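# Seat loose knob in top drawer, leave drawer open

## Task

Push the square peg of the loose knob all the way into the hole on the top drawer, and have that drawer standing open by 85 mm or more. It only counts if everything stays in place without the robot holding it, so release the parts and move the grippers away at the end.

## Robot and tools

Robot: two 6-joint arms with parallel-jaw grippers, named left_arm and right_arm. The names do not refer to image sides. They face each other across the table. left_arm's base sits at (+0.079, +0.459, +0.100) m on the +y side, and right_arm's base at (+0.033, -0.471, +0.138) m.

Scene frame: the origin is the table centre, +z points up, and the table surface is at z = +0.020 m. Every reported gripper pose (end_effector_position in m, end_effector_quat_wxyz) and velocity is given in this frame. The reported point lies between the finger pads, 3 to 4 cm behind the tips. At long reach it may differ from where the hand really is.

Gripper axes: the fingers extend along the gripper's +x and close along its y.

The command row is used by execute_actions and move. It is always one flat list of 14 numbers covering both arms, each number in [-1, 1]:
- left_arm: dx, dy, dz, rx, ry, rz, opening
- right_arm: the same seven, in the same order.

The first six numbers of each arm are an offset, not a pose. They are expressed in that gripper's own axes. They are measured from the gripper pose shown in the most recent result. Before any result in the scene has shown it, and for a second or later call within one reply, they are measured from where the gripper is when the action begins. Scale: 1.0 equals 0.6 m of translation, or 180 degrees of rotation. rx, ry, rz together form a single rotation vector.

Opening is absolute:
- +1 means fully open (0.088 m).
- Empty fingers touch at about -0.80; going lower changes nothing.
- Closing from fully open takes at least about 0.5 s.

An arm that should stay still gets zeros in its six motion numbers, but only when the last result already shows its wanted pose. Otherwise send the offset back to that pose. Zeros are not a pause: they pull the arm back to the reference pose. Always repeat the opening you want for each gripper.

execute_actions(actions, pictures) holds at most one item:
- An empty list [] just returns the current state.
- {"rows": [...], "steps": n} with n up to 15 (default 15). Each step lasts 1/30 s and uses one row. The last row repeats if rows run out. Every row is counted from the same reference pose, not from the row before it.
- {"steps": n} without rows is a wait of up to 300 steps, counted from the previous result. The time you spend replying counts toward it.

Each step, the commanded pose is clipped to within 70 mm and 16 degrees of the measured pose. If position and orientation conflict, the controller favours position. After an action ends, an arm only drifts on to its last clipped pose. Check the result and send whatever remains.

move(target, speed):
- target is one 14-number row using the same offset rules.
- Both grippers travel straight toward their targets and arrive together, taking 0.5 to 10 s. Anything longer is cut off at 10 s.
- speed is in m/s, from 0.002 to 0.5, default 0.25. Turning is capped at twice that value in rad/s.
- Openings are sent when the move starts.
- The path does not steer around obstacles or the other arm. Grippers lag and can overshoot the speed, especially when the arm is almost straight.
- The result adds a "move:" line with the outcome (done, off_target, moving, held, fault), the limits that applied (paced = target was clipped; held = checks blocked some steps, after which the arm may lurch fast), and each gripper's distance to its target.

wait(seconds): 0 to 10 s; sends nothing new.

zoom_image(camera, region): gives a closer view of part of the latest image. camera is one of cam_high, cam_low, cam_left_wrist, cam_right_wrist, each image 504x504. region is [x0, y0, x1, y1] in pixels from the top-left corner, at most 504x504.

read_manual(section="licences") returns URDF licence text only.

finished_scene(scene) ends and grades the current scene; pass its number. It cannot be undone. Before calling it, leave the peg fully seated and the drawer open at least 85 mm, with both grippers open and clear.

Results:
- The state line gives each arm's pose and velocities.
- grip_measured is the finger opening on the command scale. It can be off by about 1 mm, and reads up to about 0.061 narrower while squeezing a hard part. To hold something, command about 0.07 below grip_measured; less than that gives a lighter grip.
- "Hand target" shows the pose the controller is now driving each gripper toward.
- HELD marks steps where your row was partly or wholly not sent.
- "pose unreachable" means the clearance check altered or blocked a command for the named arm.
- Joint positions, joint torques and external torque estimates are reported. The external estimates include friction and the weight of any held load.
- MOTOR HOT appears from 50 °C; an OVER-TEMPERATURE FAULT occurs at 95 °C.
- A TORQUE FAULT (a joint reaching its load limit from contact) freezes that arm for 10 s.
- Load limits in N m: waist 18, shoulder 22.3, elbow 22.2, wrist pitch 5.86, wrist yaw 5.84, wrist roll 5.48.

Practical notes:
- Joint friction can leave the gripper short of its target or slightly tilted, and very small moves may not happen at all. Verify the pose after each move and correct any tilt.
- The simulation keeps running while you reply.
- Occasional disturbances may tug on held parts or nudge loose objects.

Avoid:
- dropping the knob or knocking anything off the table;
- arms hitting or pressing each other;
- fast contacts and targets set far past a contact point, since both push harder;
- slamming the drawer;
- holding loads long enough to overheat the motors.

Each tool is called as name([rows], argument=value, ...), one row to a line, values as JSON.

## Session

execute_actions(actions=[])

Scene clock: 0.00 s of 4500.00 s.
left_arm: end_effector_position=(+0.1315, +0.1486, +0.4256) grip_measured=+1.000 end_effector_quat_wxyz=(+0.765, -0.018, -0.022, -0.644) end_effector_velocity=(+0.000, +0.000, -0.002) end_effector_angular_velocity=(+0.006, +0.009, +0.004) | right_arm: end_effector_position=(-0.0926, -0.1791, +0.4577) grip_measured=+0.991 end_effector_quat_wxyz=(+0.549, +0.018, -0.014, +0.835) end_effector_velocity=(+0.003, +0.001, -0.005) end_effector_angular_velocity=(-0.017, -0.015, -0.015)
Joint positions: left_arm=[ 0.     0.845  0.652  0.249 -0.006  0.001  0.088] | right_arm=[-0.001  0.858  0.645  0.258 -0.    -0.004  0.088]
Joint velocities: left_arm=[-0.002 -0.002 -0.002 -0.007 -0.007 -0.007  0.   ] | right_arm=[-0.007 -0.002 -0.002 -0.022  0.007 -0.007 -0.   ]
Joint torques (N m, as the arm reports them, + toward a larger angle): no reading
External joint torques (N m, as the arm's controller estimates them; a push from outside toward a larger angle lowers the number): no reading
Heat: left arm: hottest shoulder 34 °C (+0.0 °C/min); right arm: hottest shoulder 32 °C (+0.0 °C/min).
Hand target (left_arm): +0.131, +0.149, +0.426; +0.765, -0.018, -0.022, -0.644
Hand target (right_arm): -0.093, -0.179, +0.458; +0.549, +0.018, -0.014, +0.835

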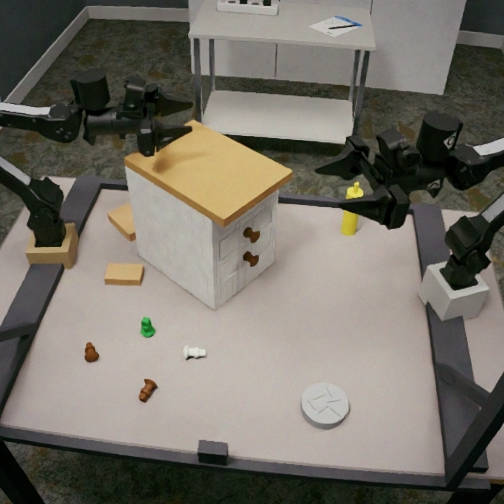

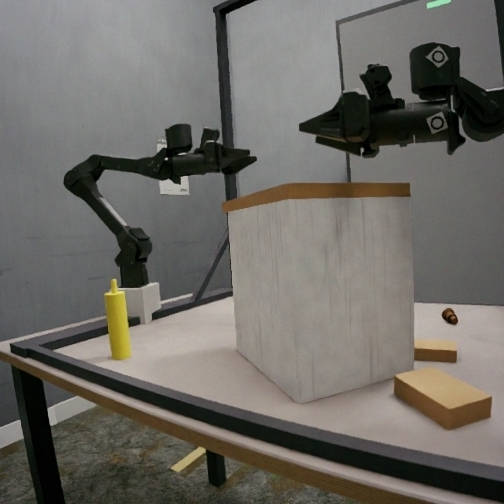

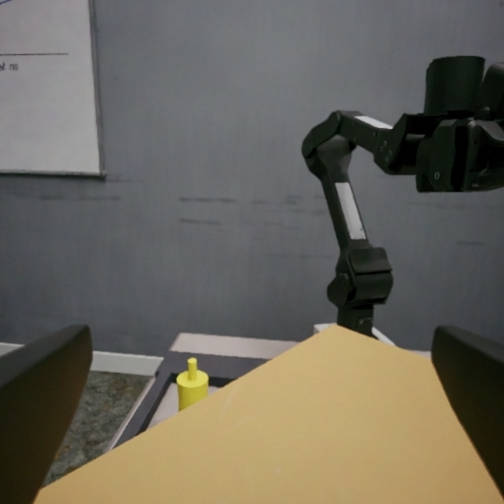

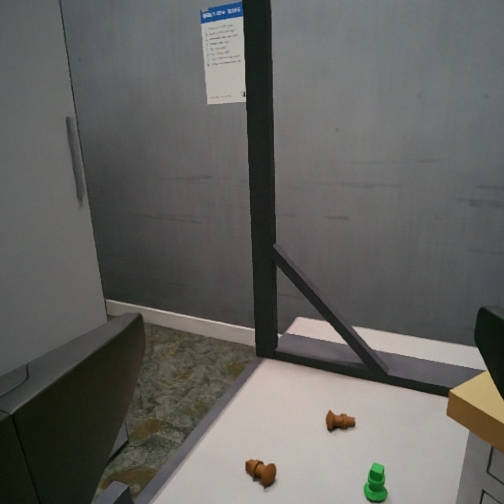

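zoom_image(camera="cam_high", region=[70,300,230,420])

zoom_image(camera="cam_high", region=[190,160,310,310])

zoom_image(camera="cam_right_wrist", region=[220,380,420,504])

Region (70, 300, 230, 420) of cam_high's 504x504 image, scaled by 3.150, with more detail than that image has; it fills the top 378 rows of this view, and the rest is white.

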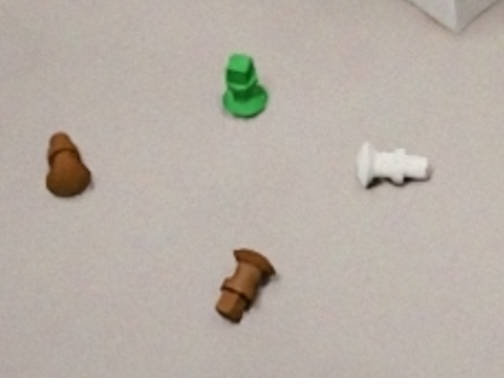

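Region (190, 160, 310, 310) of cam_high's 504x504 image, scaled by 3.360, with more detail than that image has; it fills the left 403 columns of this view, and the rest is white.

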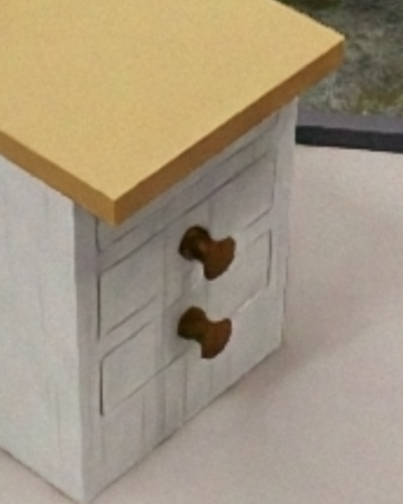

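Region (220, 380, 420, 504) of cam_right_wrist's 504x504 image, scaled by 2.520, with more detail than that image has; it fills the top 312 rows of this view, and the rest is white.

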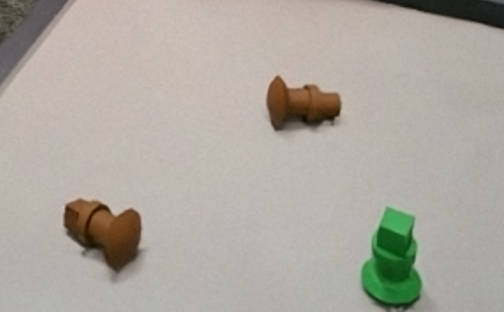

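move(target=[-0.096,-0.457,-0.158,0.503,0.292,-0.503,1,0.015,-0.13,-0.347,0,0,-0.353,1], speed=0.25)

Scene clock: 45.60 s of 4500.00 s.
left_arm: end_effector_position=(-0.1447, +0.1563, +0.3288) grip_measured=+1.000 end_effector_quat_wxyz=(-0.072, +0.684, -0.173, -0.705) end_effector_velocity=(+0.004, +0.002, +0.000) end_effector_angular_velocity=(+0.008, -0.019, -0.018) | right_arm: end_effector_position=(-0.0280, -0.1344, +0.2518) grip_measured=+0.991 end_effector_quat_wxyz=(+0.905, +0.022, -0.001, +0.426) end_effector_velocity=(-0.001, +0.002, -0.002) end_effector_angular_velocity=(-0.018, -0.030, +0.004)
Joint positions: left_arm=[-0.816  1.924  2.062 -1.569 -0.039  1.27   0.088] | right_arm=[ 0.211  1.979  0.484  1.572  1.31  -0.035  0.088]
Joint velocities: left_arm=[ 0.002  0.002  0.007 -0.022 -0.007  0.022  0.   ] | right_arm=[-0.002  0.027  0.007  0.037 -0.007 -0.051 -0.   ]
Joint torques (N m, as the arm reports them, + toward a larger angle): left_arm=[-0.35 -6.53  6.38  0.26 -0.14  0.14] | right_arm=[-0.2  -5.37  4.86  1.57  0.19 -0.18]
External joint torques (N m, as the arm's controller estimates them; a push from outside toward a larger angle lowers the number): left_arm=[-0.43  1.08  1.23 -0.24 -0.15  0.15] | right_arm=[-0.23  0.66  1.87  0.33  0.24 -0.19]
Heat: left arm: hottest elbow 37 °C (+3.9 °C/min); right arm: hottest elbow 36 °C (+5.3 °C/min).
Hand target (left_arm): -0.147, +0.155, +0.328; -0.075, +0.685, -0.175, -0.703
Hand target (right_arm): -0.027, -0.133, +0.251; +0.907, +0.021, -0.002, +0.421
Off the commanded pose (left_arm): 0.004 m, 6 deg.
Off the commanded pose (right_arm): 0.004 m, 1 deg.
joint sent to its limit (left arm) — the command would take joint 4 (wrist pitch) past its lower limit, so that joint was sent only as far as its limit.
joint sent to its limit (right arm) — the command would take joint 4 (wrist pitch) past its upper limit, so that joint was sent only as far as its limit.
After step 90, 37.37 s passed at rest.
move: off_target (left_arm)
camera_calibration (this result's frames):
cam_left_wrist: T_world_to_cam=[[0.316272, 0.940461, -0.124522, -0.055744], [0.915899, -0.268503, 0.298388, 0.112636], [0.247188, -0.208422, -0.946287, 0.461747], [0, 0, 0, 1]] pos_world=[-0.199671, 0.178906, 0.396394]
cam_right_wrist: T_world_to_cam=[[0.782164, -0.617682, -0.0817757, -0.0308314], [-0.248229, -0.188535, -0.950177, 0.240792], [0.57149, 0.763494, -0.300792, 0.275779], [0, 0, 0, 1]] pos_world=[-0.0737181, -0.184202, 0.309226]

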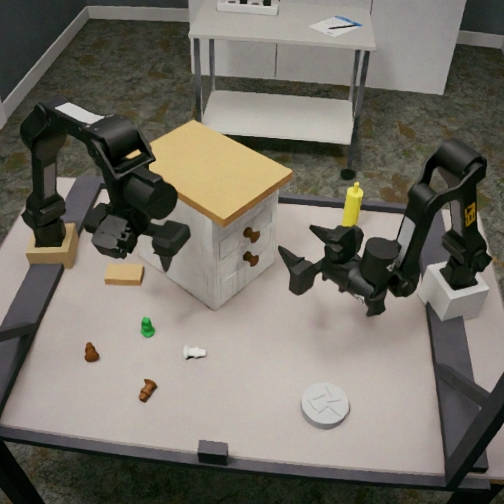

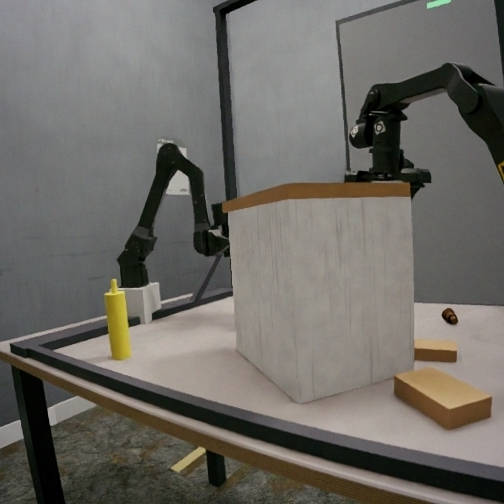

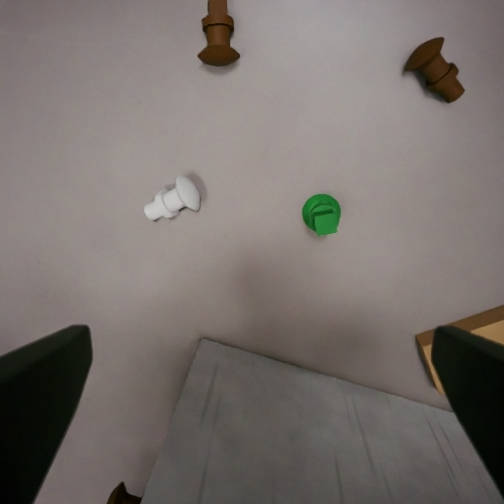

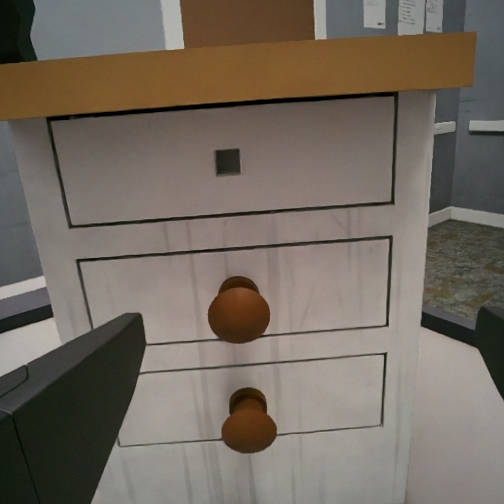

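zoom_image(camera="cam_left_wrist", region=[130,0,480,250])

zoom_image(camera="cam_right_wrist", region=[180,120,300,360])

Region (130, 0, 480, 250) of cam_left_wrist's 504x504 image, scaled by 1.440, with more detail than that image has; it fills the top 360 rows of this view, and the rest is white.

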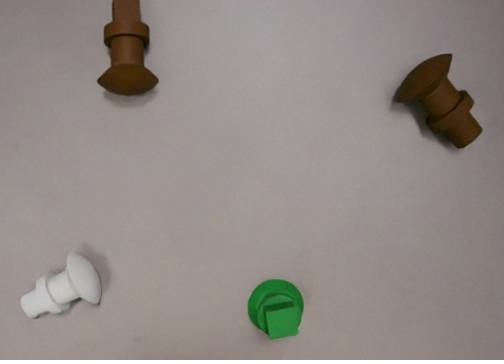

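Region (180, 120, 300, 360) of cam_right_wrist's 504x504 image, scaled by 2.100, with more detail than that image has.

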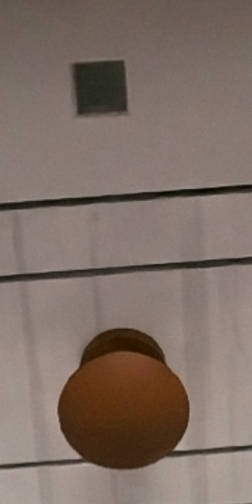

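move(target=[0.363,0.066,0.216,0,0,-0.046,0.3,-0.032,0.259,-0.183,0,0,0.364,0.3], speed=0.2)

Scene clock: 85.83 s of 4500.00 s.
left_arm: end_effector_position=(-0.2905, +0.1345, +0.1254) grip_measured=+0.303 end_effector_quat_wxyz=(-0.120, +0.693, -0.126, -0.699) end_effector_velocity=(+0.003, -0.001, -0.003) end_effector_angular_velocity=(-0.008, -0.024, +0.005) | right_arm: end_effector_position=(-0.1625, -0.0470, +0.1520) grip_measured=+0.302 end_effector_quat_wxyz=(+0.532, -0.037, +0.024, +0.846) end_effector_velocity=(+0.002, +0.002, +0.005) end_effector_angular_velocity=(+0.025, -0.012, +0.002)
Joint positions: left_arm=[-1.014  2.535  2.252 -1.276  0.001  1.07   0.054] | right_arm=[ 0.017  2.392  0.725  1.578 -0.024 -0.001  0.054]
Joint velocities: left_arm=[-0.002  0.007  0.002 -0.007 -0.022 -0.007 -0.   ] | right_arm=[-0.007 -0.007  0.002  0.007 -0.007 -0.022 -0.   ]
Joint torques (N m, as the arm reports them, + toward a larger angle): left_arm=[-0.14 -9.34  6.26  0.01  0.21 -0.08] | right_arm=[-0.22 -7.54  4.46  2.14 -0.2  -0.21]
External joint torques (N m, as the arm's controller estimates them; a push from outside toward a larger angle lowers the number): left_arm=[-0.07  1.81  0.91 -0.32  0.16 -0.08] | right_arm=[-0.2   0.82  1.76  0.3  -0.2  -0.22]
Heat: left arm: hottest elbow 38 °C (+3.0 °C/min); right arm: hottest shoulder 34 °C (-1.0 °C/min).
Hand target (left_arm): -0.293, +0.135, +0.120; -0.123, +0.694, -0.123, -0.699
Hand target (right_arm): -0.162, -0.046, +0.149; +0.530, -0.040, +0.023, +0.847
Off the commanded pose (left_arm): 0.006 m, 1 deg.
Off the commanded pose (right_arm): 0.004 m, 8 deg.
joint sent to its limit (right arm) — the command would take joint 4 (wrist pitch) past its upper limit, so that joint was sent only as far as its limit.
After step 90, 33.77 s passed at rest.
move: off_target (right_arm)
camera_calibration (this result's frames):
cam_left_wrist: T_world_to_cam=[[0.320028, 0.947355, 0.0100652, -0.0311398], [0.902213, -0.307986, 0.301922, 0.301954], [0.289127, -0.0875426, -0.953279, 0.297592], [0, 0, 0, 1]] pos_world=[-0.348503, 0.14855, 0.192835]
cam_right_wrist: T_world_to_cam=[[0.89236, 0.448971, -0.0460273, 0.182808], [0.144248, -0.380356, -0.913522, 0.178173], [-0.427651, 0.808551, -0.404177, 0.111328], [0, 0, 0, 1]] pos_world=[-0.141222, -0.104321, 0.216176]

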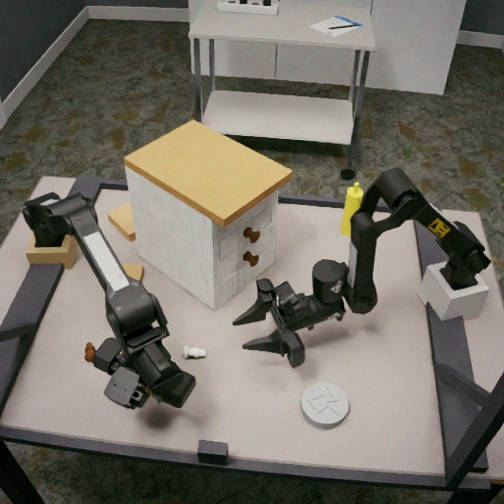

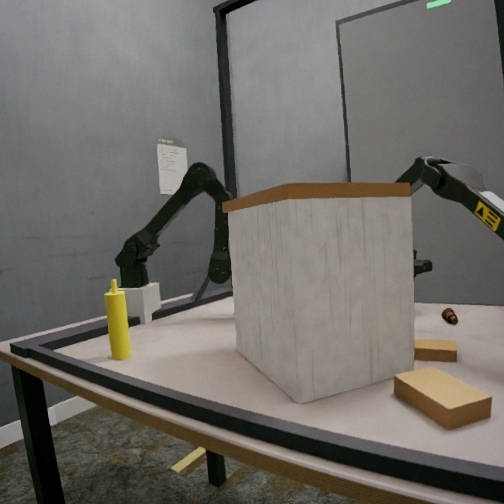

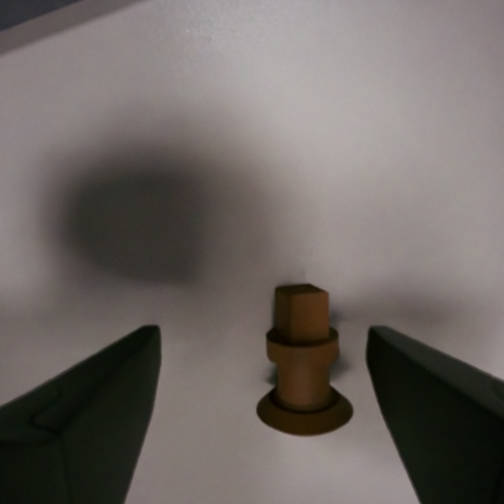

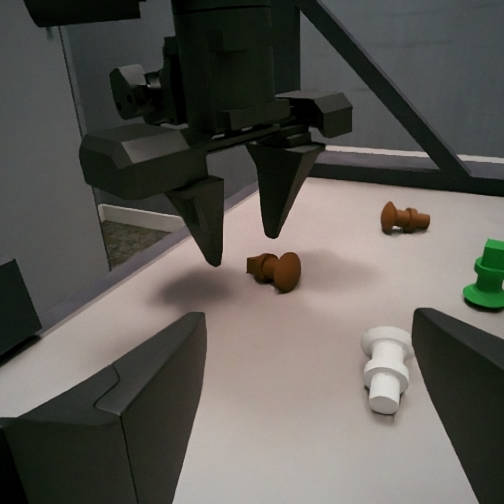

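move(target=[0.083,-0.0275,-0.027,0,0,0,0.3,0,0,0,0,0,0,0.3], speed=0.08)

Scene clock: 98.50 s of 4500.00 s.
left_arm: end_effector_position=(-0.2796, +0.1413, +0.0915) grip_measured=+0.303 end_effector_quat_wxyz=(-0.111, +0.683, -0.138, -0.708) end_effector_velocity=(-0.000, -0.000, +0.001) end_effector_angular_velocity=(-0.020, +0.011, -0.009) | right_arm: end_effector_position=(-0.1626, -0.0470, +0.1519) grip_measured=+0.302 end_effector_quat_wxyz=(+0.531, -0.037, +0.024, +0.846) end_effector_velocity=(+0.000, -0.001, -0.004) end_effector_angular_velocity=(-0.011, -0.028, +0.007)
Joint positions: left_arm=[-1.009  2.45   1.958 -1.026  0.004  1.079  0.054] | right_arm=[ 0.017  2.393  0.725  1.578 -0.025 -0.001  0.054]
Joint velocities: left_arm=[-0.002 -0.022 -0.037  0.037 -0.007  0.007 -0.   ] | right_arm=[-0.002 -0.002 -0.002 -0.022 -0.007 -0.022 -0.   ]
Joint torques (N m, as the arm reports them, + toward a larger angle): left_arm=[ 0.57 -8.96  2.22  0.55 -0.09  0.12] | right_arm=[ 0.01 -9.22  3.36  2.08  0.02  0.  ]
External joint torques (N m, as the arm's controller estimates them; a push from outside toward a larger angle lowers the number): left_arm=[ 0.58  1.85 -3.1   0.15 -0.14  0.12] | right_arm=[ 0.   -1.    0.74  0.28  0.03 -0.01]
Heat: left arm: hottest shoulder 39 °C (+3.0 °C/min); right arm: hottest shoulder 35 °C (-1.0 °C/min).
Hand target (left_arm): -0.270, +0.144, +0.076; -0.120, +0.693, -0.126, -0.699
Hand target (right_arm): -0.163, -0.047, +0.152; +0.532, -0.037, +0.024, +0.846
Off the commanded pose (left_arm): 0.019 m, 2 deg.
Off the commanded pose (right_arm): 0.000 m, 0 deg.
After step 90, 8.67 s passed at rest.
move: off_target (left_arm)
camera_calibration (this result's frames):
cam_left_wrist: T_world_to_cam=[[0.323164, 0.946063, -0.0230035, -0.0366731], [0.910336, -0.304135, 0.280695, 0.308087], [0.258559, -0.111652, -0.959521, 0.258128], [0, 0, 0, 1]] pos_world=[-0.335353, 0.157216, 0.160357]
cam_right_wrist: T_world_to_cam=[[0.891843, 0.450021, -0.0457836, 0.182782], [0.144893, -0.380087, -0.913532, 0.17825], [-0.42851, 0.808093, -0.404183, 0.111077], [0, 0, 0, 1]] pos_world=[-0.141242, -0.104265, 0.216101]

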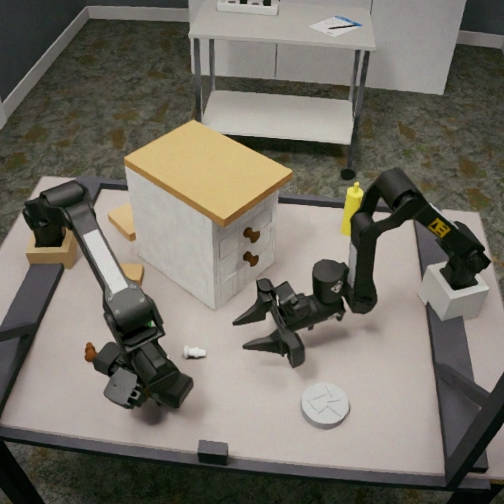

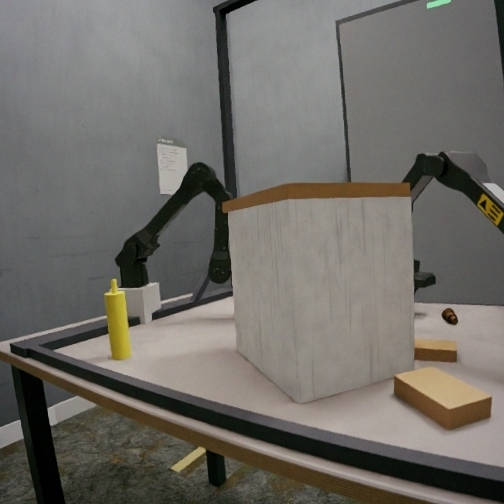

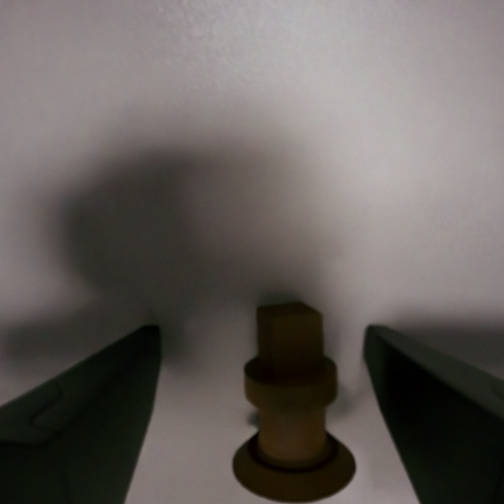

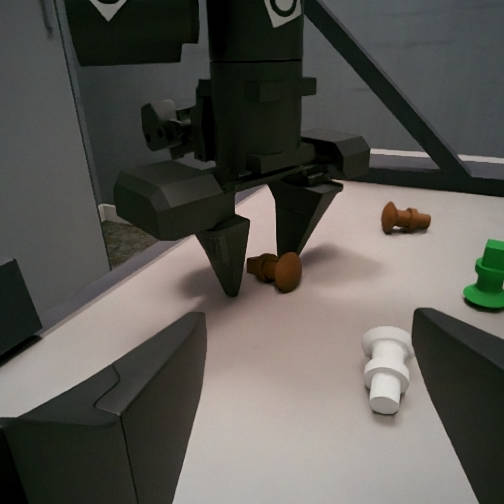

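move(target=[-0.02,-0.011,0.016,0,0,0,0.3,0,0,0,0,0,0,0.3], speed=0.05)

Scene clock: 108.53 s of 4500.00 s.
left_arm: end_effector_position=(-0.2812, +0.1481, +0.0954) grip_measured=+0.303 end_effector_quat_wxyz=(-0.111, +0.688, -0.132, -0.705) end_effector_velocity=(+0.001, +0.001, +0.000) end_effector_angular_velocity=(-0.000, -0.010, +0.020) | right_arm: end_effector_position=(-0.1626, -0.0470, +0.1519) grip_measured=+0.302 end_effector_quat_wxyz=(+0.531, -0.037, +0.024, +0.846) end_effector_velocity=(-0.001, -0.003, -0.005) end_effector_angular_velocity=(-0.006, -0.026, +0.012)
Joint positions: left_arm=[-1.023  2.443  1.961 -1.05   0.     1.057  0.054] | right_arm=[ 0.017  2.393  0.725  1.578 -0.025 -0.001  0.054]
Joint velocities: left_arm=[-0.002 -0.002 -0.002 -0.007 -0.007 -0.022 -0.   ] | right_arm=[ 0.002  0.002 -0.007 -0.007 -0.007 -0.022 -0.   ]
Joint torques (N m, as the arm reports them, + toward a larger angle): left_arm=[ -0.78 -12.38   5.27  -0.15   0.2   -0.11] | right_arm=[ 0.03 -9.17  3.45  2.08  0.   -0.01]
External joint torques (N m, as the arm's controller estimates them; a push from outside toward a larger angle lowers the number): left_arm=[-0.85 -1.62 -0.04 -0.52  0.16 -0.1 ] | right_arm=[-0.02 -0.93  0.82  0.27  0.01 -0.02]
Heat: left arm: hottest shoulder 40 °C (+3.1 °C/min); right arm: hottest shoulder 36 °C (+0.0 °C/min).
Hand target (left_arm): -0.286, +0.151, +0.104; -0.111, +0.683, -0.138, -0.709
Hand target (right_arm): -0.163, -0.047, +0.152; +0.531, -0.037, +0.024, +0.846
Off the commanded pose (left_arm): 0.010 m, 1 deg.
Off the commanded pose (right_arm): 0.000 m, 0 deg.
After step 90, 6.27 s passed at rest.
move: off_target (left_arm)
camera_calibration (this result's frames):
cam_left_wrist: T_world_to_cam=[[0.315999, 0.948663, -0.0134989, -0.0457835], [0.909445, -0.298821, 0.289163, 0.308683], [0.270284, -0.103652, -0.957185, 0.264912], [0, 0, 0, 1]] pos_world=[-0.337864, 0.163133, 0.163692]
cam_right_wrist: T_world_to_cam=[[0.891843, 0.450021, -0.0457836, 0.182782], [0.144893, -0.380087, -0.913532, 0.17825], [-0.42851, 0.808093, -0.404183, 0.111077], [0, 0, 0, 1]] pos_world=[-0.141242, -0.104265, 0.216101]

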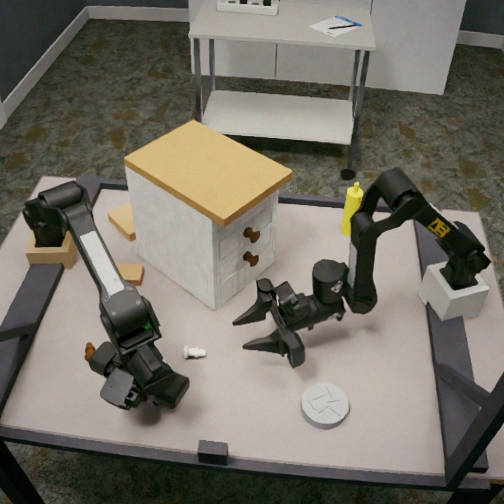

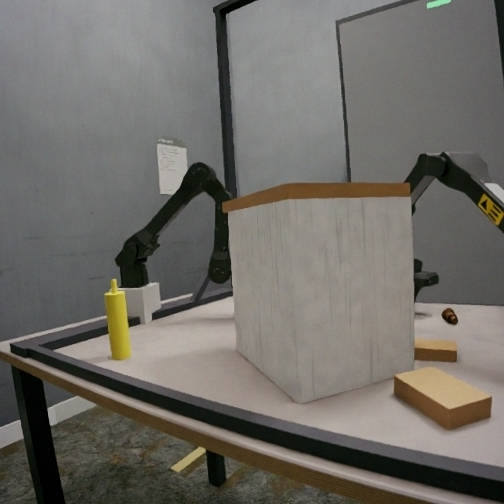

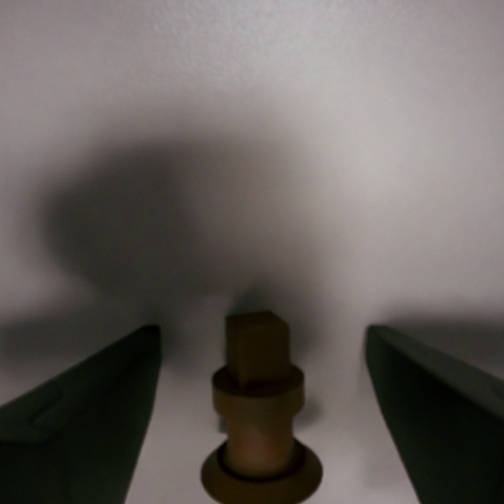

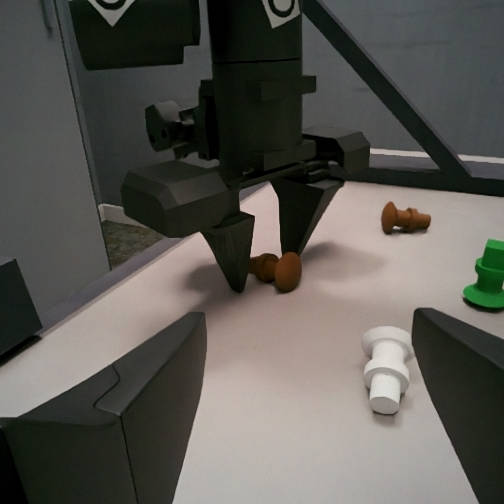

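move(target=[0.008,0.002,0.012,0,0,0,0.3,0,0,0,0,0,0,0.3], speed=0.03)

zoom_image(camera="cam_right_wrist", region=[190,200,340,320])

Scene clock: 112.47 s of 4500.00 s.
left_arm: end_effector_position=(-0.2856, +0.1483, +0.0969) grip_measured=+0.303 end_effector_quat_wxyz=(-0.108, +0.686, -0.134, -0.707) end_effector_velocity=(-0.002, +0.002, +0.001) end_effector_angular_velocity=(-0.004, -0.006, +0.000) | right_arm: end_effector_position=(-0.1626, -0.0470, +0.1519) grip_measured=+0.302 end_effector_quat_wxyz=(+0.531, -0.037, +0.024, +0.846) end_effector_velocity=(-0.000, +0.000, +0.004) end_effector_angular_velocity=(+0.008, +0.012, +0.004)
Joint positions: left_arm=[-1.029  2.448  1.977 -1.052 -0.     1.049  0.054] | right_arm=[ 0.017  2.393  0.725  1.578 -0.025 -0.001  0.054]
Joint velocities: left_arm=[-0.007  0.002  0.007 -0.007 -0.007 -0.007 -0.   ] | right_arm=[-0.002 -0.007 -0.002  0.007 -0.007  0.007 -0.   ]
Joint torques (N m, as the arm reports them, + toward a larger angle): left_arm=[-0.45 -8.78  6.27  0.23  0.03 -0.14] | right_arm=[ 0.04 -9.22  3.41  2.08 -0.01  0.  ]
External joint torques (N m, as the arm's controller estimates them; a push from outside toward a larger angle lowers the number): left_arm=[-0.43  2.04  0.94 -0.15 -0.02 -0.13] | right_arm=[ 0.08 -0.89  0.72  0.25 -0.01 -0.01]
Heat: left arm: hottest shoulder 42 °C (+5.0 °C/min); right arm: hottest shoulder 37 °C (+1.0 °C/min).
Hand target (left_arm): -0.288, +0.149, +0.091; -0.111, +0.687, -0.133, -0.705
Hand target (right_arm): -0.163, -0.047, +0.152; +0.531, -0.037, +0.024, +0.846
Off the commanded pose (left_arm): 0.007 m, 0 deg.
Off the commanded pose (right_arm): 0.000 m, 0 deg.
After step 90, 0.20 s passed at rest.
move: done
camera_calibration (this result's frames):
cam_left_wrist: T_world_to_cam=[[0.313716, 0.949298, -0.0203609, -0.0446148], [0.911875, -0.295232, 0.28517, 0.312896], [0.264701, -0.108029, -0.958261, 0.266747], [0, 0, 0, 1]] pos_world=[-0.341933, 0.163546, 0.165477]
cam_right_wrist: T_world_to_cam=[[0.891843, 0.450021, -0.0457836, 0.182782], [0.144893, -0.380087, -0.913532, 0.17825], [-0.42851, 0.808093, -0.404183, 0.111077], [0, 0, 0, 1]] pos_world=[-0.141242, -0.104265, 0.216101]

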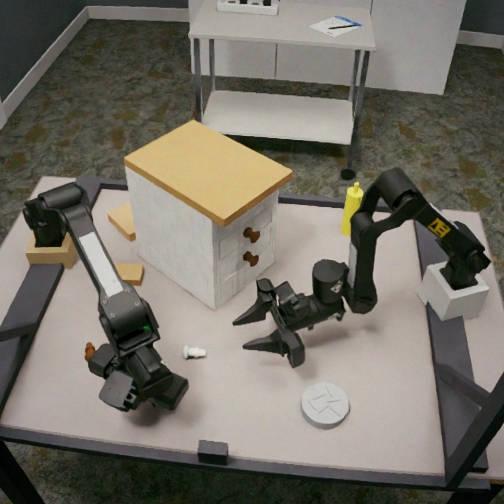

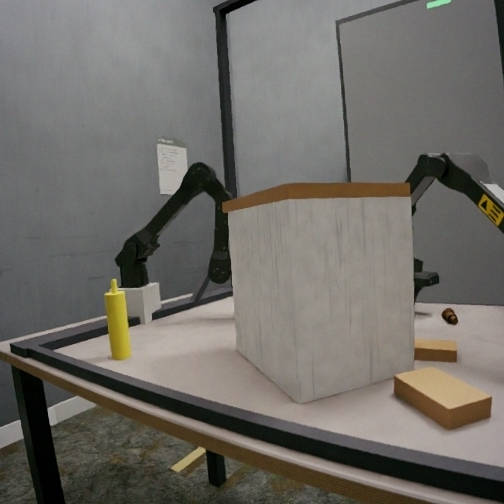

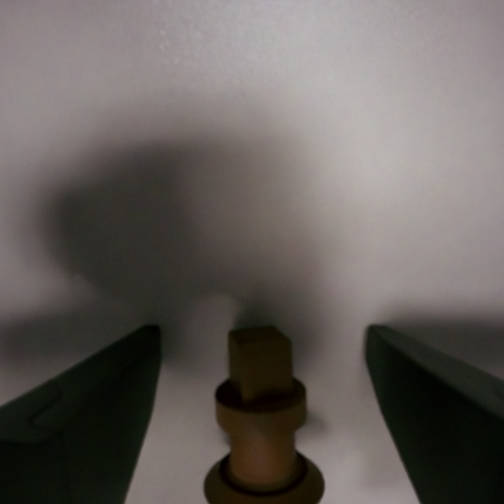

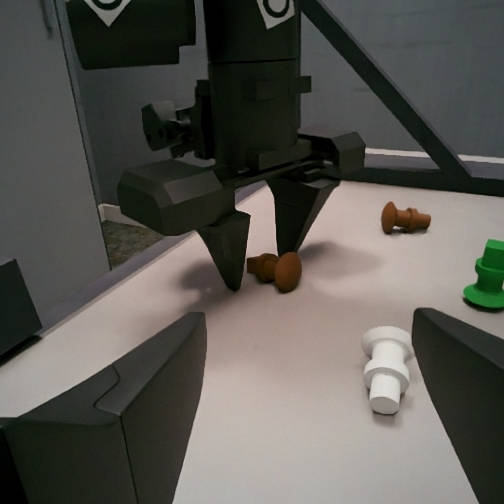

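Region (190, 200, 340, 320) of cam_right_wrist's 504x504 image, scaled by 3.360, with more detail than that image has; it fills the top 403 rows of this view, and the rest is white.

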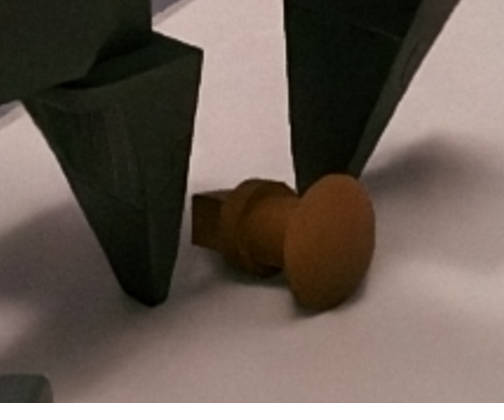

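move(target=[0.018,0,0,0,0,0,0.3,0,0,0,0,0,0,0.3], speed=0.03)

move(target=[-0.003,0,0,0,0,0,-0.62,0,0,0,0,0,0,0.3], speed=0.03)

zoom_image(camera="cam_right_wrist", region=[190,200,340,320])

Scene clock: 117.17 s of 4500.00 s.
left_arm: end_effector_position=(-0.2869, +0.1472, +0.0953) grip_measured=+0.303 end_effector_quat_wxyz=(-0.105, +0.684, -0.136, -0.709) end_effector_velocity=(+0.004, +0.001, -0.001) end_effector_angular_velocity=(-0.008, -0.023, +0.021) | right_arm: end_effector_position=(-0.1626, -0.0470, +0.1519) grip_measured=+0.302 end_effector_quat_wxyz=(+0.531, -0.037, +0.024, +0.846) end_effector_velocity=(+0.000, -0.000, +0.001) end_effector_angular_velocity=(+0.001, -0.007, +0.006)
Joint positions: left_arm=[-1.029  2.449  1.971 -1.037 -0.     1.048  0.054] | right_arm=[ 0.017  2.393  0.725  1.578 -0.025 -0.001  0.054]
Joint velocities: left_arm=[-0.002 -0.002 -0.007 -0.007 -0.022 -0.022 -0.   ] | right_arm=[-0.002 -0.007 -0.002 -0.007 -0.007 -0.007 -0.   ]
Joint torques (N m, as the arm reports them, + toward a larger angle): left_arm=[-0.04 -9.55  3.65  1.33  0.02  0.04] | right_arm=[ 0.04 -9.17  3.45  2.07 -0.01  0.  ]
External joint torques (N m, as the arm's controller estimates them; a push from outside toward a larger angle lowers the number): left_arm=[-0.06  1.29 -1.69  0.93 -0.02  0.05] | right_arm=[ 0.04 -0.82  0.76  0.24  0.   -0.01]
Heat: left arm: hottest shoulder 42 °C (+5.0 °C/min); right arm: hottest shoulder 37 °C (+1.0 °C/min).
Hand target (left_arm): -0.286, +0.148, +0.086; -0.108, +0.686, -0.133, -0.707
Hand target (right_arm): -0.163, -0.047, +0.152; +0.531, -0.037, +0.024, +0.846
Off the commanded pose (left_arm): 0.009 m, 1 deg.
Off the commanded pose (right_arm): 0.000 m, 0 deg.
After step 90, 1.00 s passed at rest.
move: off_target (left_arm)
camera_calibration (this result's frames):
cam_left_wrist: T_world_to_cam=[[0.313193, 0.949281, -0.027844, -0.0426641], [0.913881, -0.29328, 0.280729, 0.314912], [0.258325, -0.113369, -0.959383, 0.264452], [0, 0, 0, 1]] pos_world=[-0.342744, 0.162838, 0.164118]
cam_right_wrist: T_world_to_cam=[[0.891843, 0.450021, -0.0457836, 0.182782], [0.144893, -0.380087, -0.913532, 0.17825], [-0.42851, 0.808093, -0.404183, 0.111077], [0, 0, 0, 1]] pos_world=[-0.141242, -0.104265, 0.216101]

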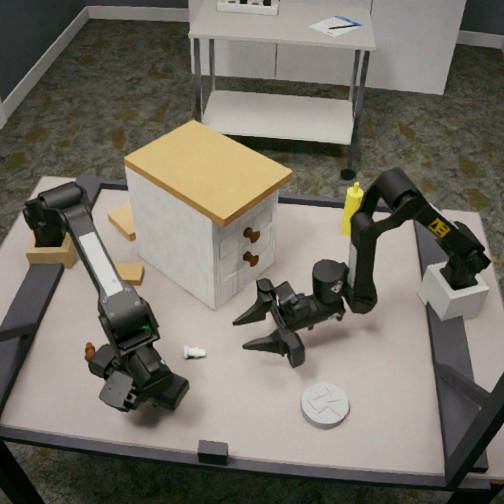

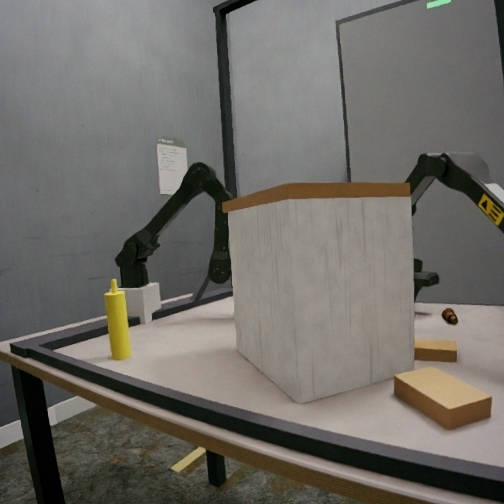

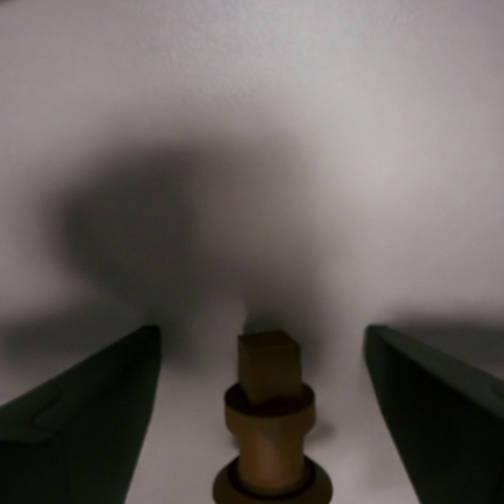

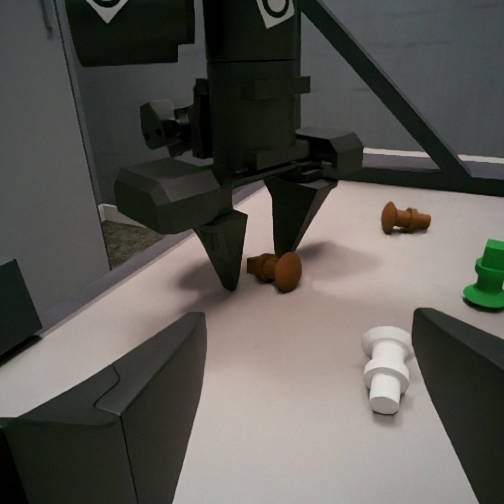

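Scene clock: 117.87 s of 4500.00 s.
left_arm: end_effector_position=(-0.2870, +0.1492, +0.0952) grip_measured=-0.593 end_effector_quat_wxyz=(-0.108, +0.684, -0.135, -0.709) end_effector_velocity=(+0.000, +0.000, +0.002) end_effector_angular_velocity=(-0.003, -0.006, +0.020) | right_arm: end_effector_position=(-0.1626, -0.0470, +0.1519) grip_measured=+0.302 end_effector_quat_wxyz=(+0.531, -0.037, +0.024, +0.846) end_effector_velocity=(-0.002, -0.001, -0.002) end_effector_angular_velocity=(-0.010, +0.004, +0.009)
Joint positions: left_arm=[-1.032  2.449  1.971 -1.042  0.003  1.048  0.01 ] | right_arm=[ 0.017  2.393  0.725  1.578 -0.025 -0.001  0.054]
Joint velocities: left_arm=[-0.002 -0.002  0.002 -0.007 -0.007 -0.022 -0.   ] | right_arm=[ 0.002  0.002  0.002 -0.007 -0.007  0.007  0.   ]
Joint torques (N m, as the arm reports them, + toward a larger angle): left_arm=[  0.16 -11.29   5.12   0.36  -0.08  -0.01] | right_arm=[ 0.03 -9.17  3.45  2.09  0.   -0.01]
External joint torques (N m, as the arm's controller estimates them; a push from outside toward a larger angle lowers the number): left_arm=[ 0.15 -0.42 -0.24 -0.02 -0.12  0.  ] | right_arm=[ 0.03 -0.99  0.83  0.3   0.   -0.02]
Heat: left arm: hottest shoulder 42 °C (+5.1 °C/min); right arm: hottest shoulder 37 °C (+2.0 °C/min).
Hand target (left_arm): -0.287, +0.147, +0.097; -0.105, +0.684, -0.136, -0.709
Hand target (right_arm): -0.163, -0.047, +0.152; +0.531, -0.037, +0.024, +0.846
Off the commanded pose (left_arm): 0.003 m, 0 deg.
Off the commanded pose (right_arm): 0.000 m, 0 deg.
move: done
camera_calibration (this result's frames):
cam_left_wrist: T_world_to_cam=[[0.315579, 0.948659, -0.0213736, -0.04438], [0.912486, -0.297212, 0.281131, 0.315716], [0.260345, -0.108222, -0.959431, 0.264446], [0, 0, 0, 1]] pos_world=[-0.342928, 0.164555, 0.164011]
cam_right_wrist: T_world_to_cam=[[0.891843, 0.450021, -0.0457836, 0.182782], [0.144893, -0.380087, -0.913532, 0.17825], [-0.42851, 0.808093, -0.404183, 0.111077], [0, 0, 0, 1]] pos_world=[-0.141242, -0.104265, 0.216101]

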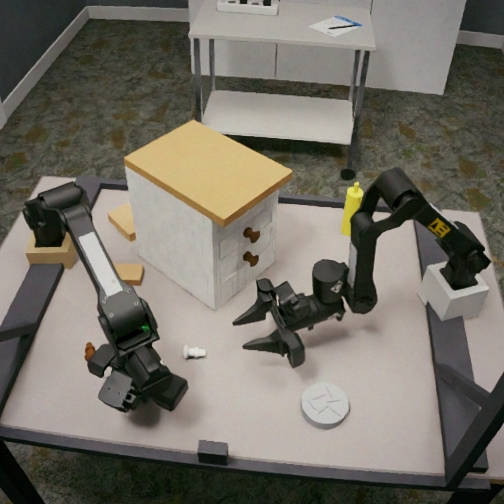

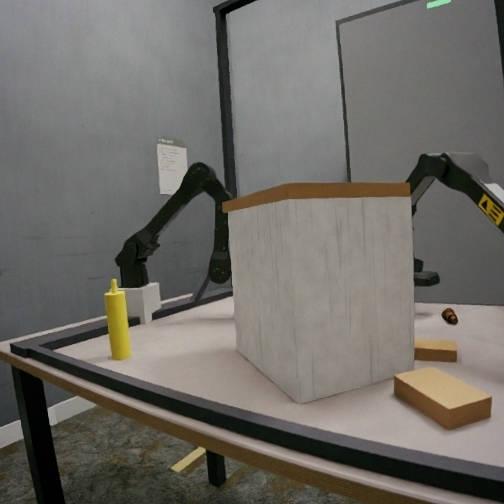

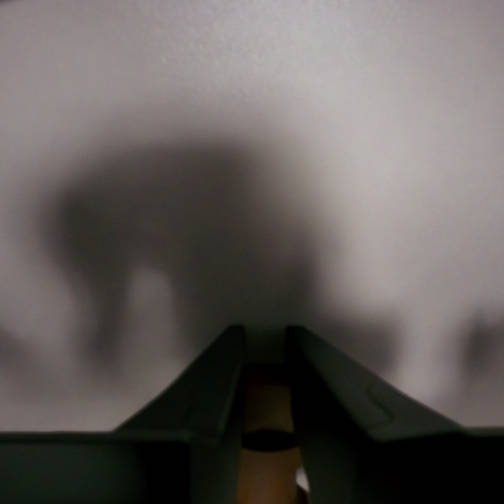

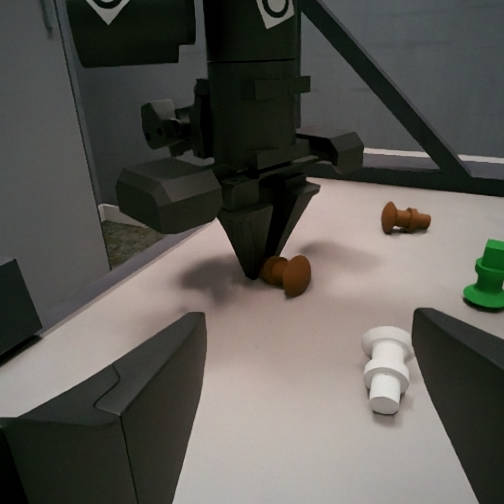

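Region (190, 200, 340, 320) of cam_right_wrist's 504x504 image, scaled by 3.360, with more detail than that image has; it fills the top 403 rows of this view, and the rest is white.

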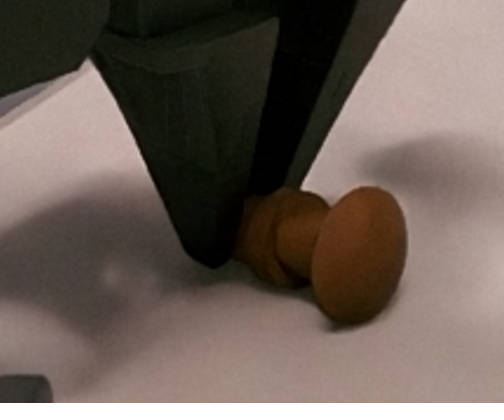

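execute_actions([
  {"rows":[[0,0,0,0,0,0,-0.68,0,0,0,0,0,0,0.3]],"steps":10},
], pictures=false)

move(target=[-0.1,0,0,0,0,0,-0.68,0,0,0,0,0,0,0.3], speed=0.08)

Scene clock: 121.13 s of 4500.00 s.
left_arm: end_effector_position=(-0.2869, +0.1492, +0.0952) grip_measured=-0.593 end_effector_quat_wxyz=(-0.108, +0.684, -0.134, -0.709) end_effector_velocity=(-0.002, +0.001, +0.001) end_effector_angular_velocity=(+0.002, +0.011, +0.019) | right_arm: end_effector_position=(-0.1626, -0.0470, +0.1519) grip_measured=+0.302 end_effector_quat_wxyz=(+0.531, -0.037, +0.024, +0.846) end_effector_velocity=(+0.000, -0.001, -0.003) end_effector_angular_velocity=(-0.015, +0.002, +0.004)
Joint positions: left_arm=[-1.032  2.449  1.971 -1.043  0.003  1.048  0.01 ] | right_arm=[ 0.017  2.393  0.725  1.578 -0.025 -0.001  0.054]
Joint velocities: left_arm=[-0.002 -0.002 -0.002  0.007  0.007 -0.022 -0.   ] | right_arm=[-0.002  0.002 -0.002 -0.007 -0.007  0.007 -0.   ]
Joint torques (N m, as the arm reports them, + toward a larger angle): left_arm=[ -0.01 -10.72   4.83   0.3    0.03   0.04] | right_arm=[ 0.   -9.19  3.43  2.09 -0.01 -0.01]
External joint torques (N m, as the arm's controller estimates them; a push from outside toward a larger angle lowers the number): left_arm=[-0.02  0.1  -0.5  -0.08 -0.01  0.04] | right_arm=[ 0.   -1.02  0.83  0.3  -0.01 -0.02]
Heat: left arm: hottest shoulder 43 °C (+5.0 °C/min); right arm: hottest shoulder 38 °C (+3.0 °C/min).
Hand target (left_arm): -0.287, +0.149, +0.095; -0.108, +0.684, -0.134, -0.709
Hand target (right_arm): -0.163, -0.047, +0.152; +0.531, -0.037, +0.024, +0.846
Off the commanded pose (left_arm): 0.000 m, 0 deg.
Off the commanded pose (right_arm): 0.000 m, 0 deg.
Steps of this call (steps 1 to 88: nothing new was sent; steps 89 to 98: all 10 steps of this action). Readings (end_effector_position):
89: left_arm (-0.2870, +0.1492, +0.0952) | right_arm (-0.1626, -0.0470, +0.1519)
90: left_arm (-0.2869, +0.1492, +0.0952) | right_arm (-0.1626, -0.0470, +0.1519)
92: left_arm (-0.2869, +0.1492, +0.0952) | right_arm (-0.1626, -0.0470, +0.1519)
96: left_arm (-0.2869, +0.1492, +0.0952) | right_arm (-0.1626, -0.0470, +0.1519)
98: the state above

Scene clock: 122.53 s of 4500.00 s.
left_arm: end_effector_position=(-0.2812, +0.1541, +0.1401) grip_measured=-0.593 end_effector_quat_wxyz=(-0.118, +0.692, -0.125, -0.701) end_effector_velocity=(+0.001, -0.002, +0.003) end_effector_angular_velocity=(-0.018, -0.012, +0.005) | right_arm: end_effector_position=(-0.1626, -0.0470, +0.1519) grip_measured=+0.302 end_effector_quat_wxyz=(+0.531, -0.037, +0.024, +0.846) end_effector_velocity=(+0.000, -0.001, -0.001) end_effector_angular_velocity=(+0.003, -0.022, +0.007)
Joint positions: left_arm=[-1.032  2.415  2.091 -1.232  0.003  1.048  0.01 ] | right_arm=[ 0.017  2.393  0.725  1.578 -0.025 -0.001  0.054]
Joint velocities: left_arm=[-0.002 -0.002  0.007 -0.007 -0.022 -0.007 -0.   ] | right_arm=[-0.002 -0.002 -0.002 -0.007 -0.007 -0.022  0.   ]
Joint torques (N m, as the arm reports them, + toward a larger angle): left_arm=[  0.12 -13.37   6.69   0.04   0.03   0.07] | right_arm=[ 0.03 -9.2   3.4   2.08 -0.02  0.  ]
External joint torques (N m, as the arm's controller estimates them; a push from outside toward a larger angle lowers the number): left_arm=[ 0.11 -2.6   1.27 -0.29 -0.01  0.08] | right_arm=[ 0.07 -0.94  0.75  0.27 -0.02 -0.01]
Heat: left arm: hottest shoulder 43 °C (+5.0 °C/min); right arm: hottest shoulder 38 °C (+3.0 °C/min).
Hand target (left_arm): -0.284, +0.151, +0.155; -0.108, +0.684, -0.135, -0.709
Hand target (right_arm): -0.163, -0.047, +0.152; +0.531, -0.037, +0.024, +0.846
Off the commanded pose (left_arm): 0.016 m, 2 deg.
Off the commanded pose (right_arm): 0.000 m, 0 deg.
move: off_target (left_arm)
camera_calibration (this result's frames):
cam_left_wrist: T_world_to_cam=[[0.315745, 0.948799, 0.00925898, -0.0541173], [0.904549, -0.303937, 0.299019, 0.295608], [0.286523, -0.0860386, -0.954202, 0.309729], [0, 0, 0, 1]] pos_world=[-0.33905, 0.167841, 0.207652]
cam_right_wrist: T_world_to_cam=[[0.891843, 0.450021, -0.0457836, 0.182782], [0.144893, -0.380087, -0.913532, 0.17825], [-0.42851, 0.808093, -0.404183, 0.111077], [0, 0, 0, 1]] pos_world=[-0.141242, -0.104265, 0.216101]

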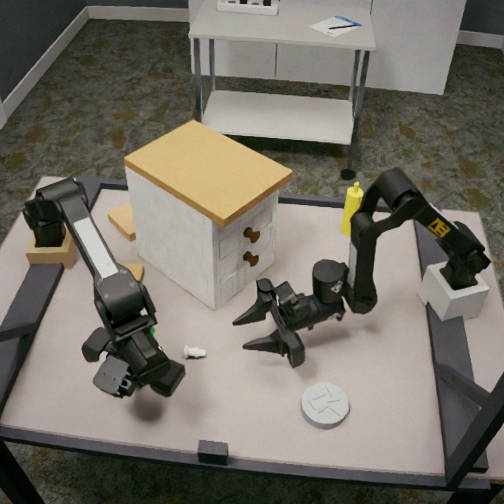

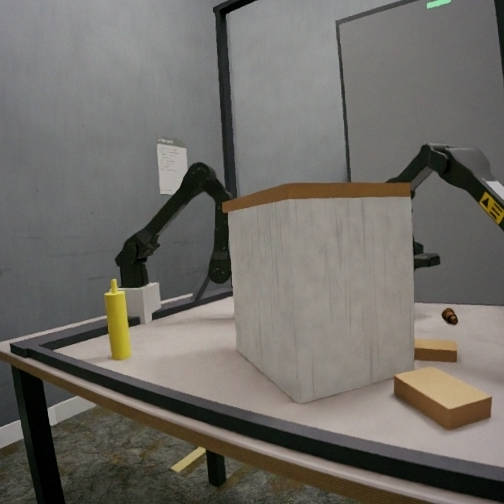

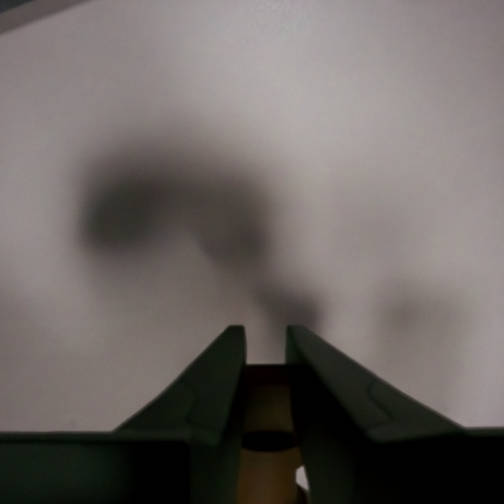

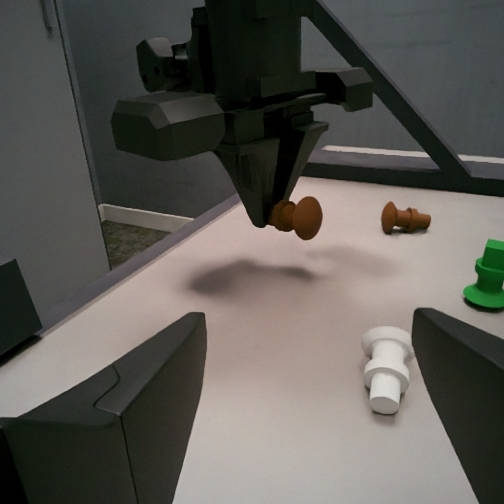

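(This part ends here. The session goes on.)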